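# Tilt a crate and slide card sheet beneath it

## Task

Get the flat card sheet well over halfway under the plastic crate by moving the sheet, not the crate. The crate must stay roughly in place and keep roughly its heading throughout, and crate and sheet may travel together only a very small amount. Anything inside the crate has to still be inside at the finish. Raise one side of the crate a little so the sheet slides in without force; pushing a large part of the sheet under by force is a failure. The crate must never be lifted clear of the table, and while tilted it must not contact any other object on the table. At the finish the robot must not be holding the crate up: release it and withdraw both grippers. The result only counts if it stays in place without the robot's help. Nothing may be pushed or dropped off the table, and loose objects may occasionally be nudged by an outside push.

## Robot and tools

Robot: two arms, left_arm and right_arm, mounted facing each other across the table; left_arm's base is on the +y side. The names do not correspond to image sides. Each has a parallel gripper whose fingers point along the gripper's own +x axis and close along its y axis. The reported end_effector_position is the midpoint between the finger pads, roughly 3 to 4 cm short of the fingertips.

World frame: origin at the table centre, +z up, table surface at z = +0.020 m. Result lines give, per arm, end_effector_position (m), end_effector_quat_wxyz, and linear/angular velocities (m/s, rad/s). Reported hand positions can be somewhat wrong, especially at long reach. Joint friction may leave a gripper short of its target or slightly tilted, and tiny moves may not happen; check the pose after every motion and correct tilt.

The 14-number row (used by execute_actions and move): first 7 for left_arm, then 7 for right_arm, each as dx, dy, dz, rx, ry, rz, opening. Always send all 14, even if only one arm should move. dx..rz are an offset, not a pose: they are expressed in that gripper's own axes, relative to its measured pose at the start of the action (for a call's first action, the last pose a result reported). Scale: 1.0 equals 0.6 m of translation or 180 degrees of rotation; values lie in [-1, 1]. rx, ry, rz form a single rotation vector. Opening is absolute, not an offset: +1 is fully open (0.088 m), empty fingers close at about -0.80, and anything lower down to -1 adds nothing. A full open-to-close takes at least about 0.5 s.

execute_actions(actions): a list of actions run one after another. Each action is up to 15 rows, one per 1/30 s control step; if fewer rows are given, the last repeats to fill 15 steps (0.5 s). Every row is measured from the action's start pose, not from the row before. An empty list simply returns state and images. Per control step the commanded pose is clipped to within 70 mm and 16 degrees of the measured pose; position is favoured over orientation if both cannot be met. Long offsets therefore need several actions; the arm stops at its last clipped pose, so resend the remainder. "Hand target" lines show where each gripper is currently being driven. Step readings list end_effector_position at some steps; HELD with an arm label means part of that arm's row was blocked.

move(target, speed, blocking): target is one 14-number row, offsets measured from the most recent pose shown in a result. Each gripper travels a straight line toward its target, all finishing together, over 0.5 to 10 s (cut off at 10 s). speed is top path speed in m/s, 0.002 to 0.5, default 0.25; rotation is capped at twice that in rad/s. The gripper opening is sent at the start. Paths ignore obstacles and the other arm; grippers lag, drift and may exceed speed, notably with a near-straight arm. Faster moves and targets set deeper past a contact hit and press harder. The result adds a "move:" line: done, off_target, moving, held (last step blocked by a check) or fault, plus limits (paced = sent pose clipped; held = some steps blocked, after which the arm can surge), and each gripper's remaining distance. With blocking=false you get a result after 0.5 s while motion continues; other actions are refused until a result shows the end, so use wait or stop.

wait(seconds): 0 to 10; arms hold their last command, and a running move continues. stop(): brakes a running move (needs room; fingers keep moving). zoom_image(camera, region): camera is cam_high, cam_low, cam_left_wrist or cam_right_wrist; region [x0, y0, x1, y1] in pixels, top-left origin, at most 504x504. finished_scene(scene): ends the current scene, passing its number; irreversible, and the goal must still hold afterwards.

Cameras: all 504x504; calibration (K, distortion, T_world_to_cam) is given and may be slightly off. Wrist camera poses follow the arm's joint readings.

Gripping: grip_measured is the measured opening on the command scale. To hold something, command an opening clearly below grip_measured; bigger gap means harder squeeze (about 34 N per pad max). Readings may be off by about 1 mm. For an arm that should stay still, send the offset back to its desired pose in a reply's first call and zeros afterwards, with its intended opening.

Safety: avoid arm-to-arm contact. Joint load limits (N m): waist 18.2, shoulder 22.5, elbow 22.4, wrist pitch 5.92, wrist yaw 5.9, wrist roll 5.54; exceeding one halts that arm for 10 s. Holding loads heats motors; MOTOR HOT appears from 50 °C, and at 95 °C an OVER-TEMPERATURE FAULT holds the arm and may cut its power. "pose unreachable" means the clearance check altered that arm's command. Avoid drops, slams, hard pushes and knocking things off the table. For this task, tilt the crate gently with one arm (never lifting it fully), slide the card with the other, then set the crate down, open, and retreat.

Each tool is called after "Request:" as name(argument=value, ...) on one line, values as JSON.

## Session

Request:
execute_actions(actions=[])

Scene clock: 0.00 s.
left_arm: end_effector_position=(+0.2843, +0.3959, +0.2882) grip_measured=+0.825 end_effector_quat_wxyz=(+0.894, +0.136, +0.423, -0.057) end_effector_velocity=(-0.003, +0.004, -0.002) end_effector_angular_velocity=(+0.024, +0.013, +0.001) | right_arm: end_effector_position=(-0.1767, -0.3550, +0.1397) grip_measured=+0.848 end_effector_quat_wxyz=(+0.812, -0.046, +0.524, +0.253) end_effector_velocity=(+0.002, -0.001, +0.000) end_effector_angular_velocity=(-0.012, -0.007, +0.003)
Joint positions: left_arm=[ 0.465  1.339  1.116 -0.793 -0.429 -0.279  0.079] | right_arm=[ 1.031  2.092  1.318 -0.987  0.472  2.376  0.081]
Joint velocities: left_arm=[ 0.002 -0.002 -0.002 -0.022 -0.007  0.007 -0.   ] | right_arm=[-0.002 -0.002 -0.002 -0.007 -0.007 -0.007 -0.   ]
Heat: left arm: hottest shoulder 32 °C (+0.0 °C/min); right arm: hottest shoulder 24 °C (+0.0 °C/min).
Hand target (left_arm): +0.284, +0.396, +0.288; +0.894, +0.136, +0.423, -0.057
Hand target (right_arm): -0.177, -0.355, +0.140; +0.812, -0.046, +0.524, +0.253
camera_calibration (this result's frames):
cam_left_wrist: T_world_to_cam=[[-0.203203, -0.970754, -0.127852, 0.484129], [-0.93197, 0.231797, -0.278751, 0.281401], [0.300234, 0.0625112, -0.951815, 0.242864], [0, 0, 0, 1]] pos_world=[0.287718, 0.38956, 0.371499]
cam_right_wrist: T_world_to_cam=[[0.428143, -0.890174, -0.155834, -0.214508], [-0.903637, -0.419493, -0.0863997, -0.271743], [0.0115395, 0.177809, -0.983997, 0.287927], [0, 0, 0, 1]] pos_world=[-0.157039, -0.35614, 0.226413]

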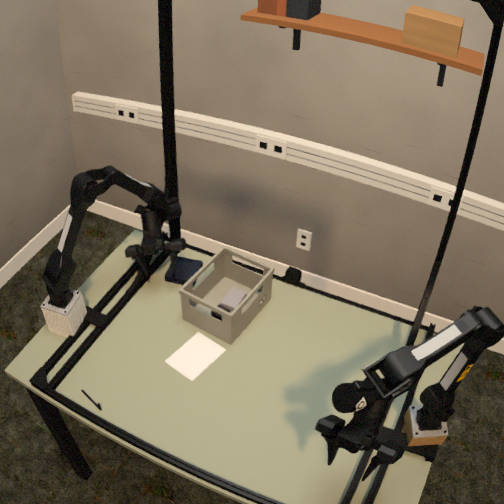

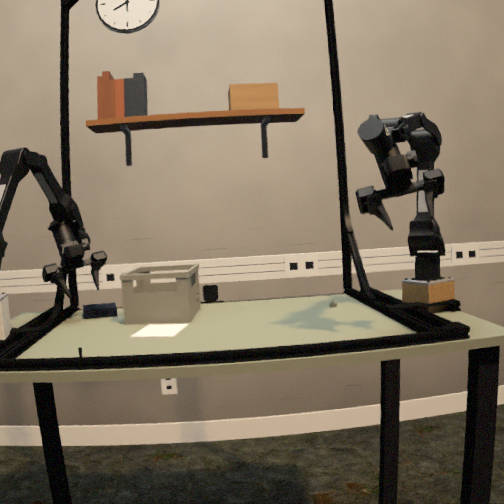

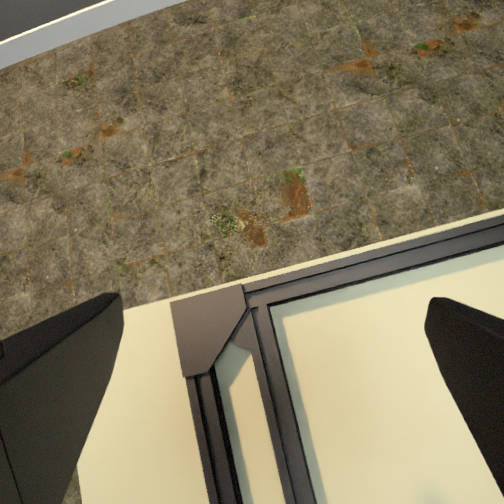

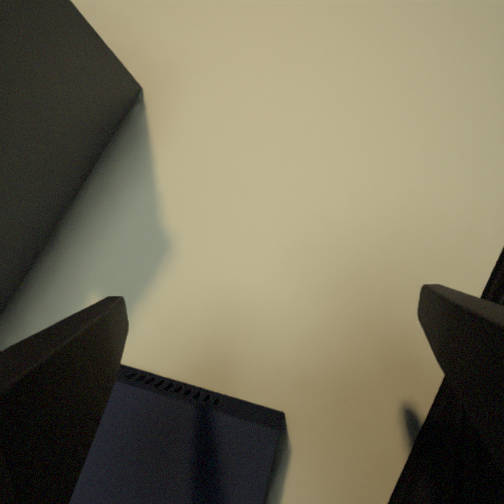

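Request:
move(target=[-0.336,-0.852,-0.259,0.293,-0.118,-0.377,0.3,-0.078,-0.044,0.464,-0.341,0.063,0.089,-1])

Scene clock: 14.47 s.
left_arm: end_effector_position=(-0.0705, -0.0466, +0.2588) grip_measured=+0.300 end_effector_quat_wxyz=(+0.626, +0.223, +0.204, -0.719) end_effector_velocity=(-0.003, +0.001, -0.002) end_effector_angular_velocity=(+0.009, +0.009, -0.004) | right_arm: end_effector_position=(+0.0525, -0.3014, +0.2963) grip_measured=-0.785 end_effector_quat_wxyz=(+0.584, -0.410, +0.397, +0.578) end_effector_velocity=(-0.002, -0.004, -0.003) end_effector_angular_velocity=(-0.018, +0.014, +0.012)
Joint positions: left_arm=[-0.519  2.195  1.834 -0.252  0.029  0.003  0.054] | right_arm=[ 0.129  1.179  1.018 -1.073  0.119  0.272  0.001]
Joint velocities: left_arm=[-0.002  0.002  0.002 -0.007  0.007 -0.007 -0.   ] | right_arm=[-0.002 -0.002 -0.007 -0.007 -0.022 -0.007  0.   ]
Heat: left arm: hottest shoulder 31 °C (-4.1 °C/min); right arm: hottest shoulder 26 °C (+8.3 °C/min).
Hand target (left_arm): -0.071, -0.050, +0.254; +0.624, +0.227, +0.203, -0.720
Hand target (right_arm): +0.053, -0.301, +0.300; +0.584, -0.407, +0.395, +0.581
Off the commanded pose (left_arm): 0.009 m, 1 deg.
Off the commanded pose (right_arm): 0.004 m, 1 deg.
move: off_target (left_arm)
camera_calibration (this result's frames):
cam_left_wrist: T_world_to_cam=[[-0.987243, 0.135593, 0.0834569, -0.0796857], [0.0691244, 0.837202, -0.542508, 0.212139], [-0.14343, -0.529818, -0.835895, 0.260118], [0, 0, 0, 1]] pos_world=[-0.0560243, -0.0289835, 0.339169]
cam_right_wrist: T_world_to_cam=[[0.997765, -0.0315808, 0.0588804, -0.0752304], [-0.0327897, -0.999268, 0.0196801, -0.280524], [0.0582158, -0.0215668, -0.998071, 0.371454], [0, 0, 0, 1]] pos_world=[0.0442395, -0.274684, 0.380688]

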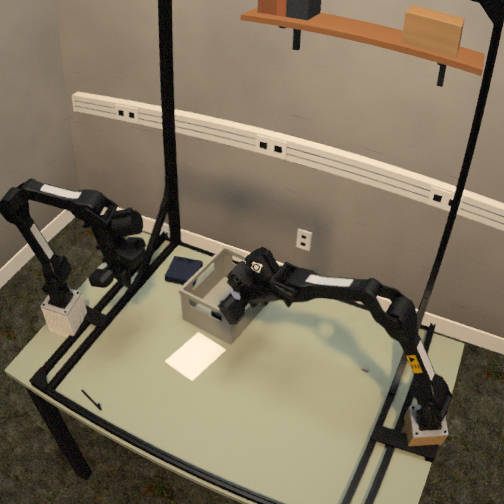

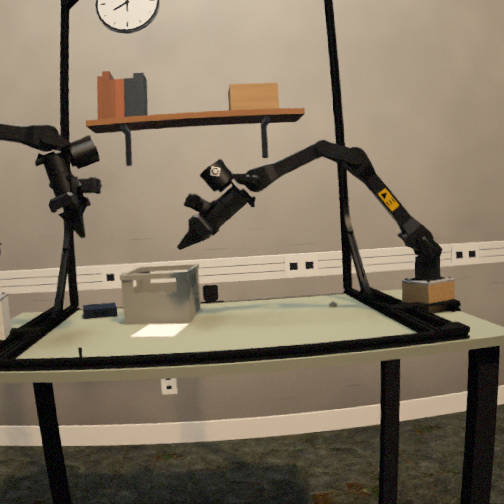

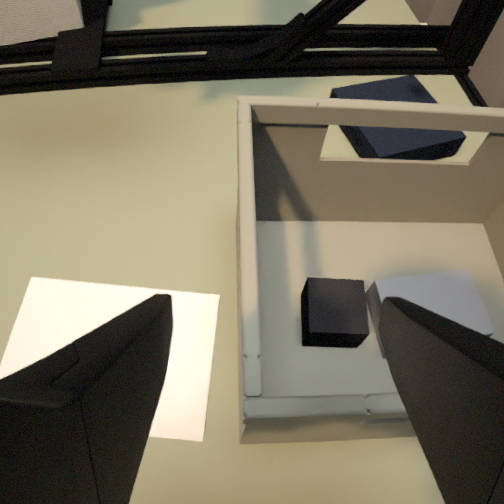

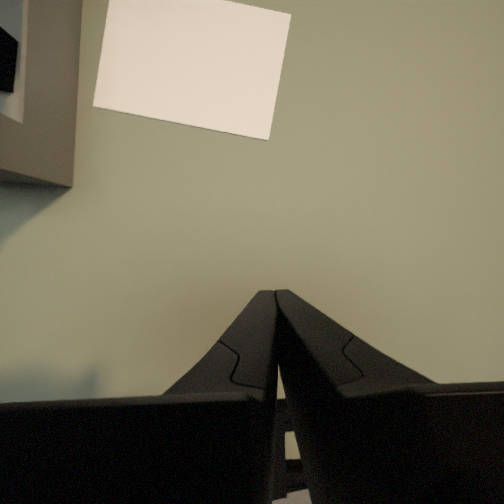

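Request:
move(target=[0.117,0.013,0.023,-0.01,0.02,0.014,0.3,0.427,-0.07,0.137,-0.199,-0.029,0.253,-1])

Scene clock: 22.70 s.
left_arm: end_effector_position=(-0.0708, -0.1085, +0.2345) grip_measured=+0.300 end_effector_quat_wxyz=(+0.642, +0.226, +0.214, -0.701) end_effector_velocity=(-0.005, +0.002, -0.001) end_effector_angular_velocity=(+0.010, +0.030, -0.007) | right_arm: end_effector_position=(+0.0971, -0.1331, +0.0915) grip_measured=-0.785 end_effector_quat_wxyz=(+0.190, -0.359, +0.298, +0.864) end_effector_velocity=(-0.001, -0.004, +0.001) end_effector_angular_velocity=(-0.026, +0.029, -0.003)
Joint positions: left_arm=[-0.519  2.533  2.34  -0.439 -0.014 -0.021  0.054] | right_arm=[-0.4    2.346  1.437 -0.721 -0.745 -1.066  0.001]
Joint velocities: left_arm=[-0.002 -0.002 -0.002 -0.007  0.022 -0.022  0.   ] | right_arm=[-0.007  0.007  0.007 -0.037 -0.022 -0.007 -0.   ]
Heat: left arm: hottest shoulder 32 °C (+0.0 °C/min); right arm: hottest shoulder 26 °C (+5.3 °C/min).
Hand target (left_arm): -0.072, -0.111, +0.229; +0.643, +0.225, +0.216, -0.700
Hand target (right_arm): +0.097, -0.135, +0.084; +0.184, -0.359, +0.305, +0.863
Off the commanded pose (left_arm): 0.006 m, 3 deg.
Off the commanded pose (right_arm): 0.006 m, 1 deg.
joint sent to its limit (left arm) — the command would take joint 3 (elbow) past its upper limit, so that joint was sent only as far as its limit.
move: off_target (left_arm)
camera_calibration (this result's frames):
cam_left_wrist: T_world_to_cam=[[-0.993185, 0.0857186, 0.0789716, -0.0743584], [0.0314269, 0.849431, -0.526763, 0.245758], [-0.112234, -0.520691, -0.846336, 0.212664], [0, 0, 0, 1]] pos_world=[-0.0577069, -0.0916485, 0.315313]
cam_right_wrist: T_world_to_cam=[[0.583232, 0.731879, -0.35241, 0.0771513], [0.698996, -0.673199, -0.241263, -0.110679], [-0.413818, -0.105621, -0.904212, 0.194162], [0, 0, 0, 1]] pos_world=[0.112715, -0.110467, 0.176049]

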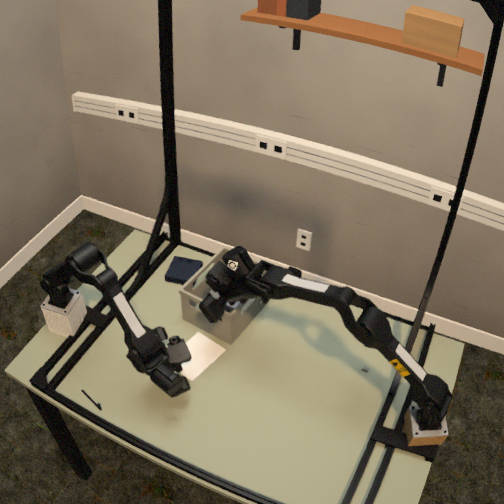

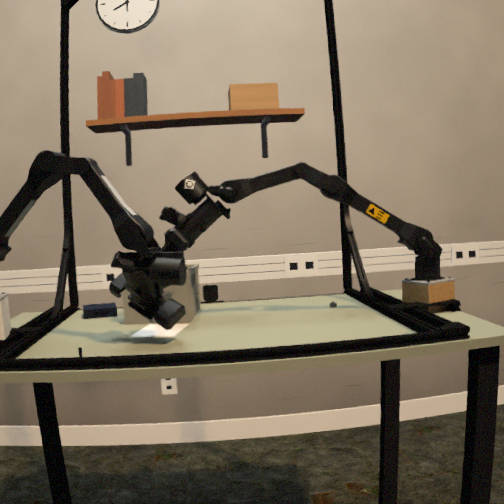

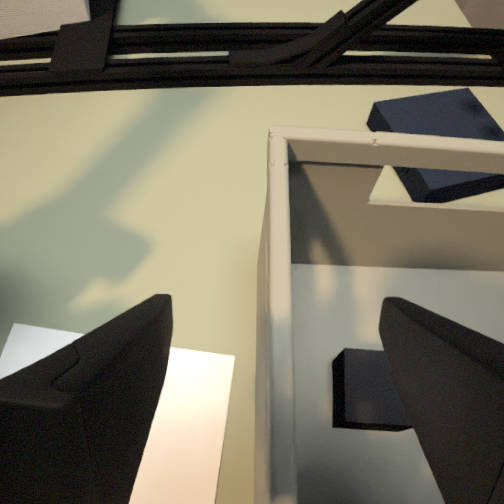

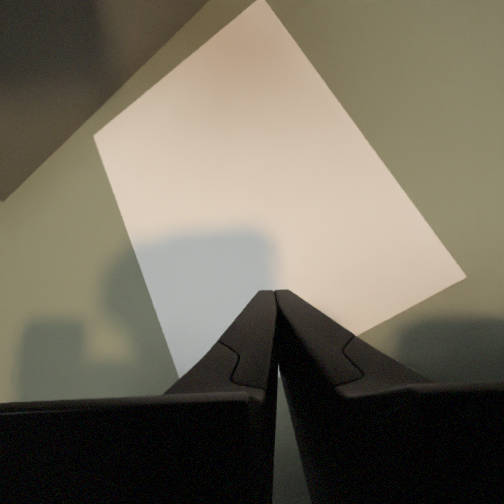

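Request:
move(target=[0.088,-0.01,-0.12,0,0.02,0,0.3,0.055,-0.029,-0.042,0,0,0,-1], speed=0.08)

Scene clock: 26.27 s.
left_arm: end_effector_position=(-0.0757, -0.1119, +0.1774) grip_measured=+0.300 end_effector_quat_wxyz=(+0.642, +0.227, +0.217, -0.700) end_effector_velocity=(+0.005, +0.001, -0.001) end_effector_angular_velocity=(+0.006, -0.008, +0.024) | right_arm: end_effector_position=(+0.0982, -0.1252, +0.0622) grip_measured=-0.785 end_effector_quat_wxyz=(+0.197, -0.356, +0.282, +0.869) end_effector_velocity=(-0.001, -0.003, +0.000) end_effector_angular_velocity=(-0.015, +0.011, -0.008)
Joint positions: left_arm=[-0.527  2.579  2.203 -0.262 -0.019 -0.03   0.054] | right_arm=[-0.4    2.424  1.438 -0.606 -0.753 -1.066  0.001]
Joint velocities: left_arm=[ 0.002 -0.002 -0.002 -0.007 -0.022 -0.007 -0.   ] | right_arm=[-0.002 -0.002 -0.007 -0.007 -0.007  0.007 -0.   ]
Heat: left arm: hottest shoulder 33 °C (+2.3 °C/min); right arm: hottest shoulder 26 °C (+4.6 °C/min).
Hand target (left_arm): -0.078, -0.106, +0.146; +0.635, +0.248, +0.234, -0.694
Hand target (right_arm): +0.097, -0.133, +0.047; +0.190, -0.359, +0.298, +0.864
Off the commanded pose (left_arm): 0.032 m, 3 deg.
Off the commanded pose (right_arm): 0.017 m, 2 deg.
move: off_target (left_arm, right_arm)
camera_calibration (this result's frames):
cam_left_wrist: T_world_to_cam=[[-0.993049, 0.0837527, 0.0827013, -0.0753383], [0.0284552, 0.852611, -0.52177, 0.217919], [-0.114212, -0.51579, -0.849068, 0.162875], [0, 0, 0, 1]] pos_world=[-0.0624133, -0.0954807, 0.258226]
cam_right_wrist: T_world_to_cam=[[0.583457, 0.744669, -0.324108, 0.060179], [0.69897, -0.663641, -0.266496, -0.110382], [-0.413543, -0.0710526, -0.907708, 0.173446], [0, 0, 0, 1]] pos_world=[0.113769, -0.105744, 0.147526]

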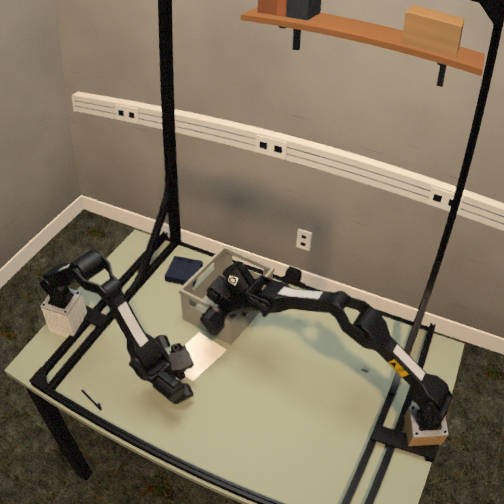

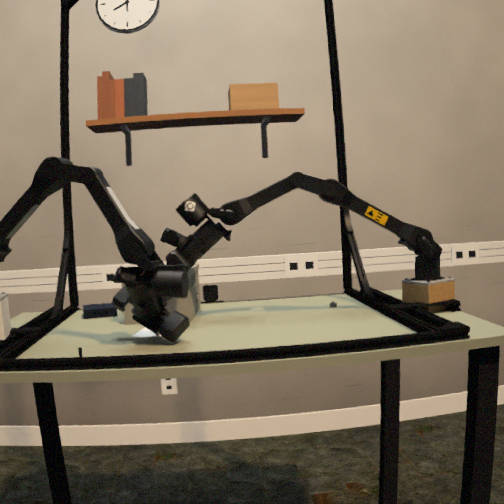

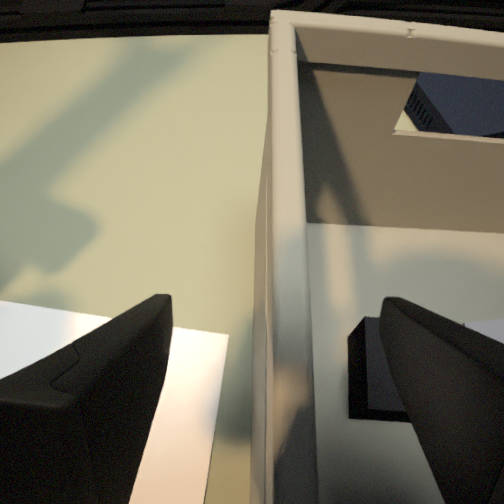

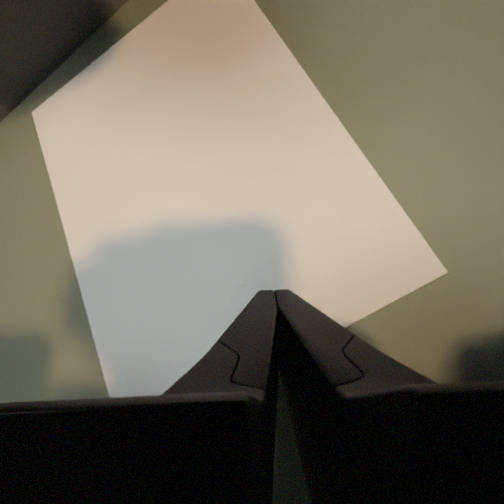

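Request:
execute_actions(actions=[[[0,-0.005,0,0,0,0,-1,0.012,0.003,-0.02,0,0.008,0,-1]],[[-0.015,-0.008,0.035,0.008,-0.02,0,-1,0.012,0.003,-0.02,0,0.008,0,-1]],[[-0.028,-0.012,0.06,0.008,-0.03,0,-1,0.012,0.003,-0.02,0,0.008,0,-1]]])

Scene clock: 31.23 s.
left_arm: end_effector_position=(-0.0778, -0.1159, +0.1860) grip_measured=-0.642 end_effector_quat_wxyz=(+0.639, +0.213, +0.206, -0.710) end_effector_velocity=(+0.005, +0.001, +0.002) end_effector_angular_velocity=(+0.002, -0.007, +0.025) | right_arm: end_effector_position=(+0.0976, -0.1264, +0.0595) grip_measured=-0.785 end_effector_quat_wxyz=(+0.199, -0.353, +0.268, +0.874) end_effector_velocity=(+0.001, +0.002, +0.003) end_effector_angular_velocity=(+0.028, +0.001, +0.013)
Joint positions: left_arm=[-0.526  2.574  2.202 -0.229 -0.003 -0.027  0.008] | right_arm=[-0.402  2.42   1.409 -0.563 -0.761 -1.077  0.001]
Joint velocities: left_arm=[ 0.002 -0.007 -0.002 -0.007 -0.022 -0.007 -0.   ] | right_arm=[-0.002 -0.007 -0.002  0.007 -0.007 -0.022 -0.   ]
Heat: left arm: hottest shoulder 34 °C (+3.8 °C/min); right arm: hottest shoulder 27 °C (+5.8 °C/min).
Hand target (left_arm): -0.084, -0.120, +0.221; +0.647, +0.193, +0.173, -0.717
Hand target (right_arm): +0.098, -0.134, +0.048; +0.194, -0.366, +0.276, +0.868
Off the commanded pose (left_arm): 0.036 m, 5 deg.
Off the commanded pose (right_arm): 0.014 m, 2 deg.
Step readings (end_effector_position; steps 1 to 15: 1st action; 16 to 30: 2nd action; 31 to 45: 3rd action):
0: left_arm (-0.0757, -0.1118, +0.1765) | right_arm (+0.0981, -0.1249, +0.0620)
1: left_arm (-0.0757, -0.1118, +0.1765) | right_arm (+0.0981, -0.1251, +0.0616)
2: left_arm (-0.0757, -0.1120, +0.1767) | right_arm (+0.0980, -0.1254, +0.0611)
4: left_arm (-0.0757, -0.1120, +0.1767) | right_arm (+0.0979, -0.1258, +0.0607)
8: left_arm (-0.0760, -0.1122, +0.1771) | right_arm (+0.0979, -0.1260, +0.0602)
15: left_arm (-0.0760, -0.1122, +0.1771) | right_arm (+0.0978, -0.1261, +0.0601)
16: left_arm (-0.0760, -0.1123, +0.1777) | right_arm (+0.0978, -0.1263, +0.0599)
17: left_arm (-0.0760, -0.1125, +0.1786) | right_arm (+0.0977, -0.1263, +0.0598)
19: left_arm (-0.0763, -0.1130, +0.1798) | right_arm (+0.0977, -0.1264, +0.0597)
23: left_arm (-0.0766, -0.1137, +0.1809) | right_arm (+0.0977, -0.1264, +0.0597)
30: left_arm (-0.0767, -0.1142, +0.1815) | right_arm (+0.0977, -0.1264, +0.0597)
31: left_arm (-0.0769, -0.1144, +0.1830) | right_arm (+0.0976, -0.1263, +0.0596)
32: left_arm (-0.0770, -0.1147, +0.1840) | right_arm (+0.0976, -0.1264, +0.0595)
34: left_arm (-0.0775, -0.1153, +0.1852) | right_arm (+0.0975, -0.1265, +0.0594)
38: left_arm (-0.0777, -0.1156, +0.1856) | right_arm (+0.0976, -0.1265, +0.0594)
45: end_effector_position above
camera_calibration (this result's frames):
cam_left_wrist: T_world_to_cam=[[-0.990841, 0.100644, 0.0900263, -0.0770534], [0.0344045, 0.832854, -0.552423, 0.229751], [-0.130577, -0.544266, -0.828688, 0.159541], [0, 0, 0, 1]] pos_world=[-0.0634198, -0.0967615, 0.266066]
cam_right_wrist: T_world_to_cam=[[0.578304, 0.757012, -0.304133, 0.061445], [0.702531, -0.651619, -0.286081, -0.1092], [-0.414746, -0.048221, -0.908659, 0.173725], [0, 0, 0, 1]] pos_world=[0.113235, -0.109294, 0.145304]

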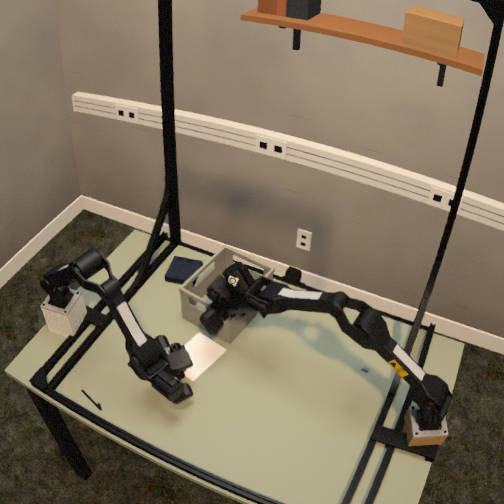

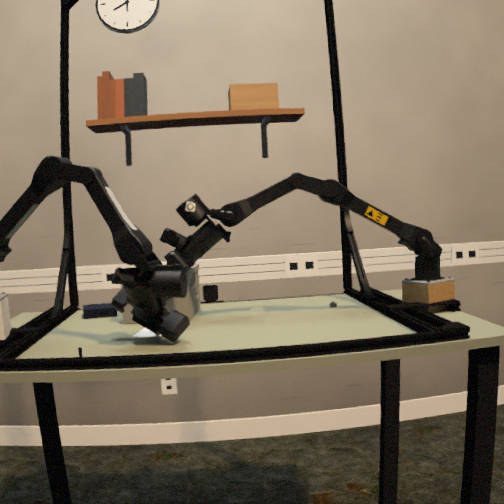

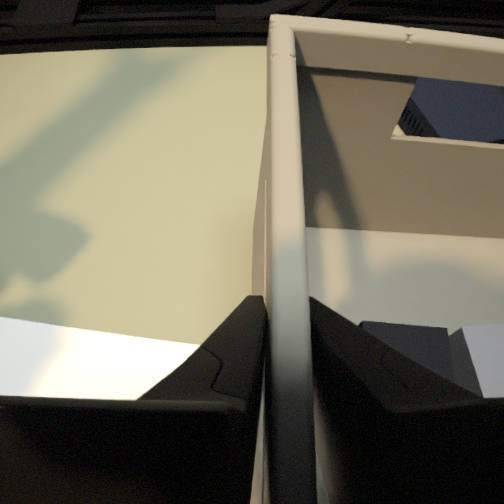

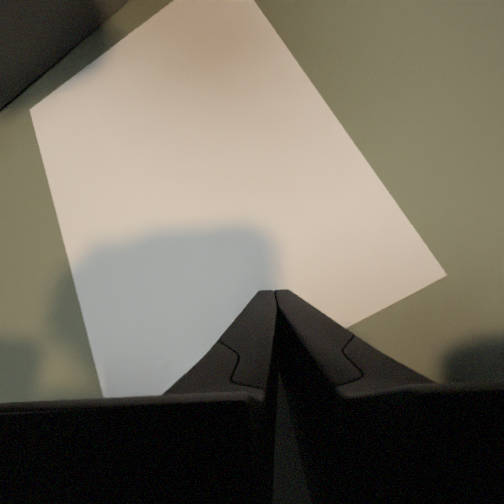

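Request:
execute_actions(actions=[[[-0.048,-0.012,0.078,0.01,-0.03,0.005,-1,0.012,0.003,-0.02,0,0.008,0.008,-1]]])

Request:
zoom_image(camera="cam_low", region=[90, 240, 230, 360])

Scene clock: 33.87 s.
left_arm: end_effector_position=(-0.0800, -0.1143, +0.1931) grip_measured=-0.642 end_effector_quat_wxyz=(+0.645, +0.216, +0.200, -0.705) end_effector_velocity=(-0.003, +0.003, -0.003) end_effector_angular_velocity=(+0.022, -0.001, +0.003) | right_arm: end_effector_position=(+0.0973, -0.1271, +0.0612) grip_measured=-0.785 end_effector_quat_wxyz=(+0.191, -0.355, +0.261, +0.877) end_effector_velocity=(-0.001, +0.002, +0.003) end_effector_angular_velocity=(+0.038, -0.001, +0.029)
Joint positions: left_arm=[-0.535  2.56   2.202 -0.24  -0.027 -0.023  0.008] | right_arm=[-0.402  2.419  1.416 -0.582 -0.764 -1.106  0.001]
Joint velocities: left_arm=[-0.007 -0.002 -0.002 -0.022 -0.007 -0.007 -0.   ] | right_arm=[ 0.002 -0.007 -0.002  0.007 -0.007 -0.037 -0.   ]
Heat: left arm: hottest shoulder 36 °C (+7.1 °C/min); right arm: hottest shoulder 27 °C (+5.3 °C/min).
Hand target (left_arm): -0.084, -0.117, +0.241; +0.651, +0.190, +0.163, -0.717
Hand target (right_arm): +0.098, -0.134, +0.048; +0.184, -0.361, +0.275, +0.872
Off the commanded pose (left_arm): 0.048 m, 5 deg.
Off the commanded pose (right_arm): 0.015 m, 2 deg.
Step readings (end_effector_position):
0: left_arm (-0.0780, -0.1160, +0.1867) | right_arm (+0.0975, -0.1261, +0.0597)
1: left_arm (-0.0781, -0.1160, +0.1881) | right_arm (+0.0975, -0.1262, +0.0598)
2: left_arm (-0.0783, -0.1157, +0.1889) | right_arm (+0.0975, -0.1262, +0.0602)
4: left_arm (-0.0790, -0.1148, +0.1904) | right_arm (+0.0976, -0.1259, +0.0609)
8: left_arm (-0.0799, -0.1144, +0.1927) | right_arm (+0.0974, -0.1268, +0.0612)
15: end_effector_position above
camera_calibration (this result's frames):
cam_left_wrist: T_world_to_cam=[[-0.992986, 0.0924872, 0.0736488, -0.0779375], [0.0361534, 0.83063, -0.555649, 0.232946], [-0.112565, -0.549089, -0.828148, 0.166755], [0, 0, 0, 1]] pos_world=[-0.0670419, -0.0947204, 0.273274]
cam_right_wrist: T_world_to_cam=[[0.562553, 0.771216, -0.297925, 0.0656085], [0.715334, -0.634709, -0.292304, -0.107633], [-0.414526, -0.0486793, -0.908735, 0.17509], [0, 0, 0, 1]] pos_world=[0.112665, -0.110391, 0.147195]

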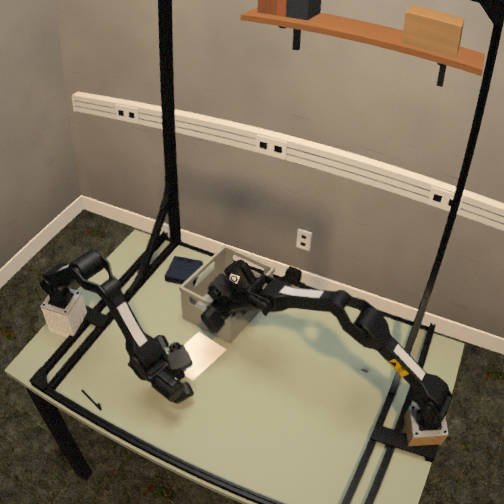

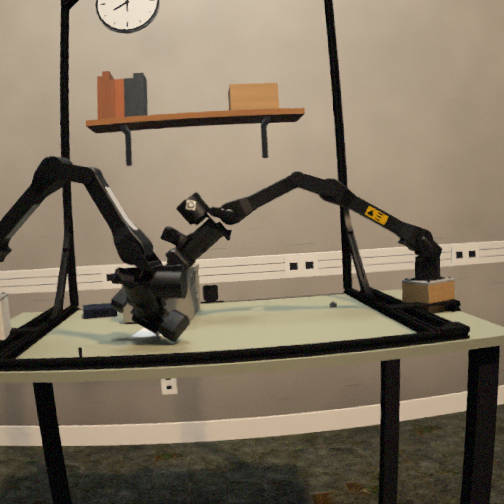

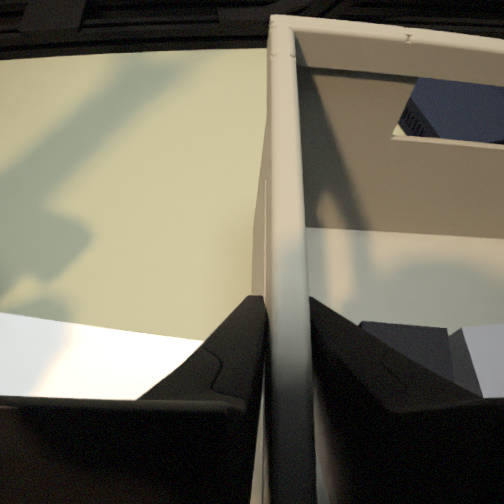

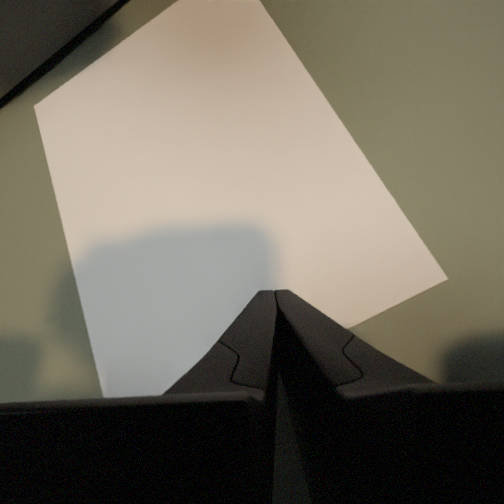

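Region (90, 240, 230, 360) of cam_low's 504x504 image, scaled by 3.600, with more detail than that image has; it fills the top 432 rows of this view, and the rest is white.

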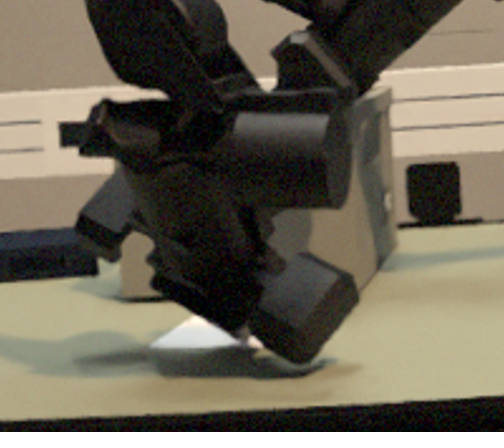

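Request:
execute_actions(actions=[[[-0.046,-0.014,0.082,0.005,-0.036,0,-1,0.012,0.003,-0.02,0,0.008,0,-1]],[[-0.038,-0.006,0.07,0,-0.028,0,-1,0.046,0.042,0,0,0.01,0,-1]],[[-0.038,-0.006,0.07,0,-0.028,0,-1,0.046,0.042,0,0,0.01,0,-1]],[[-0.038,-0.006,0.07,0,-0.028,0,-1,0.046,0.042,0,0,0.01,0,-1]]])

Scene clock: 38.93 s.
left_arm: end_effector_position=(-0.0797, -0.1117, +0.1933) grip_measured=-0.642 end_effector_quat_wxyz=(+0.649, +0.220, +0.203, -0.699) end_effector_velocity=(-0.006, +0.003, +0.000) end_effector_angular_velocity=(+0.009, +0.021, -0.001) | right_arm: end_effector_position=(+0.0074, -0.1419, +0.0584) grip_measured=-0.785 end_effector_quat_wxyz=(+0.195, -0.358, +0.215, +0.887) end_effector_velocity=(-0.002, -0.002, +0.003) end_effector_angular_velocity=(-0.002, +0.023, -0.002)
Joint positions: left_arm=[-0.539  2.552  2.196 -0.253 -0.045 -0.029  0.008] | right_arm=[-0.172  2.308  1.148 -0.152 -0.731 -0.838  0.001]
Joint velocities: left_arm=[-0.007 -0.007 -0.007 -0.007  0.007 -0.022 -0.001] | right_arm=[-0.002 -0.007 -0.012  0.007 -0.022  0.007 -0.   ]
Heat: left arm: hottest shoulder 42 °C (+15.4 °C/min); right arm: hottest shoulder 28 °C (+6.2 °C/min).
Hand target (left_arm): -0.084, -0.116, +0.241; +0.657, +0.187, +0.174, -0.709
Hand target (right_arm): +0.006, -0.154, +0.046; +0.191, -0.372, +0.233, +0.878
Off the commanded pose (left_arm): 0.049 m, 5 deg.
Off the commanded pose (right_arm): 0.018 m, 3 deg.
Step readings (end_effector_position; steps 1 to 15: 1st action; 16 to 30: 2nd action; 31 to 45: 3rd action; 46 to 60: 4th action):
0: left_arm (-0.0798, -0.1141, +0.1931) | right_arm (+0.0974, -0.1273, +0.0612)
1: left_arm (-0.0797, -0.1141, +0.1941) | right_arm (+0.0974, -0.1273, +0.0611)
2: left_arm (-0.0800, -0.1140, +0.1945) | right_arm (+0.0974, -0.1273, +0.0608)
4: left_arm (-0.0803, -0.1138, +0.1952) | right_arm (+0.0974, -0.1276, +0.0602)
8: left_arm (-0.0808, -0.1137, +0.1960) | right_arm (+0.0971, -0.1278, +0.0598)
15: left_arm (-0.0809, -0.1138, +0.1964) | right_arm (+0.0971, -0.1277, +0.0596)
16: left_arm (-0.0811, -0.1138, +0.1964) | right_arm (+0.0959, -0.1274, +0.0595)
17: left_arm (-0.0811, -0.1137, +0.1963) | right_arm (+0.0928, -0.1280, +0.0594)
19: left_arm (-0.0808, -0.1133, +0.1957) | right_arm (+0.0824, -0.1306, +0.0594)
23: left_arm (-0.0806, -0.1130, +0.1953) | right_arm (+0.0686, -0.1329, +0.0591)
30: left_arm (-0.0805, -0.1129, +0.1951) | right_arm (+0.0676, -0.1332, +0.0590)
31: left_arm (-0.0804, -0.1128, +0.1949) | right_arm (+0.0666, -0.1327, +0.0592)
32: left_arm (-0.0801, -0.1126, +0.1945) | right_arm (+0.0633, -0.1333, +0.0590)
34: left_arm (-0.0799, -0.1123, +0.1942) | right_arm (+0.0522, -0.1357, +0.0589)
38: left_arm (-0.0799, -0.1123, +0.1941) | right_arm (+0.0385, -0.1377, +0.0588)
45: left_arm (-0.0798, -0.1122, +0.1940) | right_arm (+0.0377, -0.1379, +0.0586)
46: left_arm (-0.0798, -0.1122, +0.1940) | right_arm (+0.0363, -0.1373, +0.0587)
47: left_arm (-0.0798, -0.1122, +0.1939) | right_arm (+0.0325, -0.1376, +0.0587)
49: left_arm (-0.0797, -0.1120, +0.1937) | right_arm (+0.0212, -0.1396, +0.0586)
53: left_arm (-0.0798, -0.1119, +0.1935) | right_arm (+0.0080, -0.1418, +0.0584)
60: end_effector_position above
camera_calibration (this result's frames):
cam_left_wrist: T_world_to_cam=[[-0.994678, 0.077277, 0.0681462, -0.0786991], [0.0275623, 0.836875, -0.5467, 0.229214], [-0.0992772, -0.541912, -0.834551, 0.171498], [0, 0, 0, 1]] pos_world=[-0.067572, -0.0928047, 0.273798]
cam_right_wrist: T_world_to_cam=[[0.542685, 0.811242, -0.217668, 0.127874], [0.740482, -0.584403, -0.331902, -0.0442924], [-0.396459, 0.0189389, -0.917857, 0.144542], [0, 0, 0, 1]] pos_world=[0.0207074, -0.132359, 0.145802]

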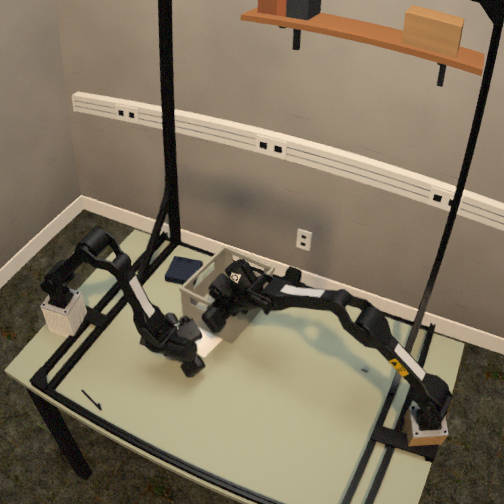

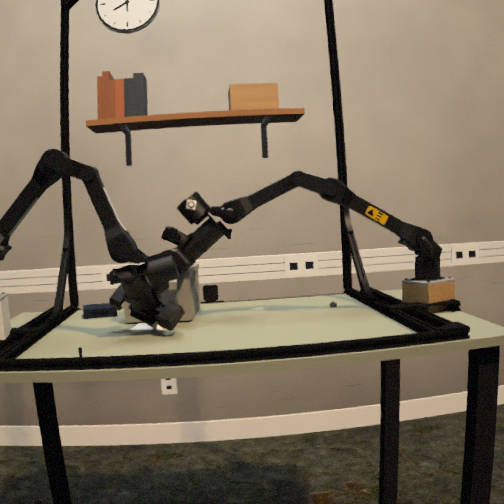

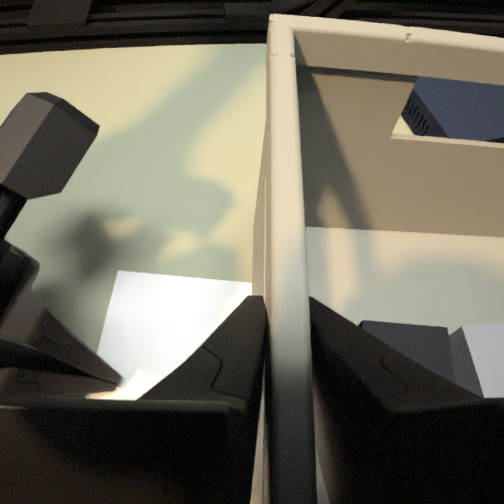

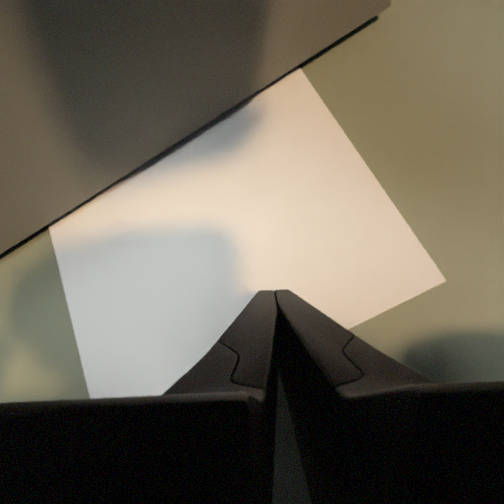

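Raise a bit more, then push 4.5 cm further.

Request:
execute_actions(actions=[[[-0.048,-0.016,0.095,0.005,-0.045,0,-1,0.012,0.006,-0.02,0,0.008,0,-1]],[[-0.044,-0.01,0.085,0,-0.038,0,-1,0.038,0.03,0,0,0.01,0,-1]],[[-0.044,-0.01,0.085,0,-0.038,0,-1,0.036,0.028,-0.002,0,0.01,0,-1]]])

Scene clock: 42.50 s.
left_arm: end_effector_position=(-0.0864, -0.1137, +0.2012) grip_measured=-0.640 end_effector_quat_wxyz=(+0.652, +0.213, +0.187, -0.704) end_effector_velocity=(-0.000, +0.001, +0.001) end_effector_angular_velocity=(+0.001, -0.010, -0.000) | right_arm: end_effector_position=(-0.0388, -0.1392, +0.0591) grip_measured=-0.785 end_effector_quat_wxyz=(+0.198, -0.358, +0.179, +0.895) end_effector_velocity=(-0.001, -0.002, +0.002) end_effector_angular_velocity=(+0.005, +0.019, +0.011)
Joint positions: left_arm=[-0.551  2.544  2.187 -0.22  -0.057 -0.02   0.008] | right_arm=[-0.046  2.299  1.102  0.034 -0.685 -0.715  0.001]
Joint velocities: left_arm=[-0.002 -0.002  0.002 -0.007 -0.007  0.007 -0.   ] | right_arm=[-0.002 -0.002 -0.007  0.007 -0.022 -0.007 -0.   ]
Heat: left arm: hottest shoulder 45 °C (+18.4 °C/min); right arm: hottest shoulder 28 °C (+5.6 °C/min).
Hand target (left_arm): -0.092, -0.117, +0.257; +0.661, +0.172, +0.151, -0.715
Hand target (right_arm): -0.039, -0.151, +0.047; +0.194, -0.370, +0.197, +0.887
Off the commanded pose (left_arm): 0.056 m, 7 deg.
Off the commanded pose (right_arm): 0.017 m, 3 deg.
Step readings (end_effector_position; steps 1 to 15: 1st action; 16 to 30: 2nd action; 31 to 45: 3rd action):
0: left_arm (-0.0795, -0.1113, +0.1931) | right_arm (+0.0071, -0.1418, +0.0586)
1: left_arm (-0.0794, -0.1114, +0.1938) | right_arm (+0.0071, -0.1417, +0.0585)
2: left_arm (-0.0796, -0.1115, +0.1946) | right_arm (+0.0070, -0.1415, +0.0586)
4: left_arm (-0.0807, -0.1121, +0.1961) | right_arm (+0.0068, -0.1412, +0.0586)
8: left_arm (-0.0839, -0.1131, +0.1984) | right_arm (+0.0067, -0.1410, +0.0587)
15: left_arm (-0.0845, -0.1133, +0.1990) | right_arm (+0.0067, -0.1411, +0.0586)
16: left_arm (-0.0847, -0.1133, +0.1991) | right_arm (+0.0056, -0.1402, +0.0587)
17: left_arm (-0.0848, -0.1133, +0.1993) | right_arm (+0.0027, -0.1394, +0.0586)
19: left_arm (-0.0847, -0.1134, +0.1993) | right_arm (-0.0061, -0.1391, +0.0588)
23: left_arm (-0.0851, -0.1134, +0.1995) | right_arm (-0.0165, -0.1403, +0.0588)
30: left_arm (-0.0855, -0.1135, +0.2000) | right_arm (-0.0169, -0.1404, +0.0586)
31: left_arm (-0.0855, -0.1136, +0.2002) | right_arm (-0.0181, -0.1396, +0.0586)
32: left_arm (-0.0855, -0.1135, +0.2002) | right_arm (-0.0211, -0.1388, +0.0588)
34: left_arm (-0.0857, -0.1135, +0.2005) | right_arm (-0.0295, -0.1384, +0.0590)
38: left_arm (-0.0861, -0.1135, +0.2007) | right_arm (-0.0386, -0.1393, +0.0592)
45: end_effector_position above
camera_calibration (this result's frames):
cam_left_wrist: T_world_to_cam=[[-0.99474, 0.0862409, 0.0552741, -0.082056], [0.0389233, 0.817365, -0.574803, 0.23976], [-0.0947507, -0.569628, -0.816423, 0.169962], [0, 0, 0, 1]] pos_world=[-0.0748526, -0.0920798, 0.281111]
cam_right_wrist: T_world_to_cam=[[0.525363, 0.836429, -0.156144, 0.150197], [0.756304, -0.543122, -0.364722, 0.0000641564], [-0.38987, 0.0735188, -0.917931, 0.134625], [0, 0, 0, 1]] pos_world=[-0.0264705, -0.135492, 0.147052]

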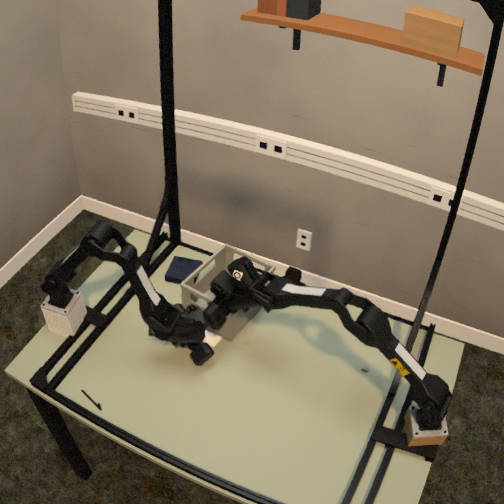

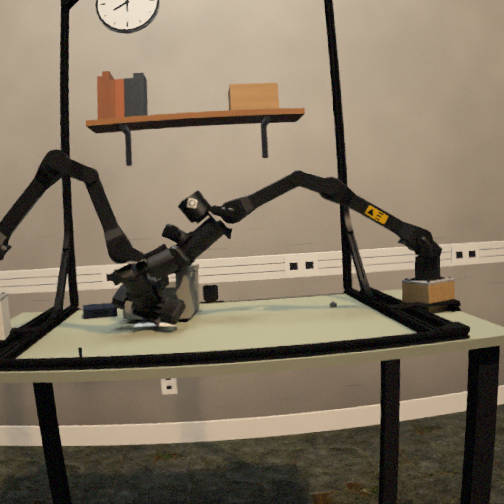

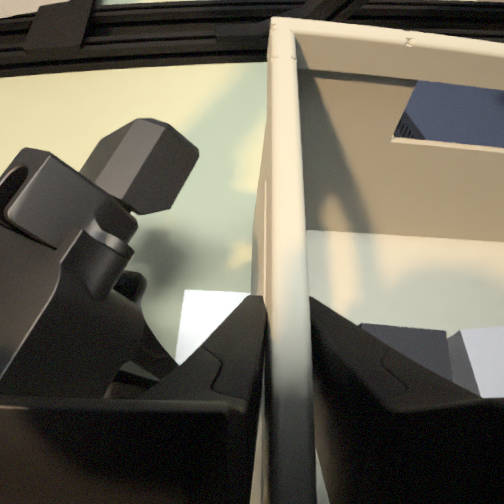

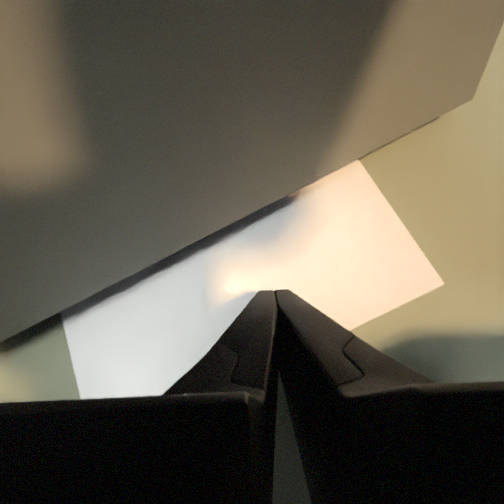

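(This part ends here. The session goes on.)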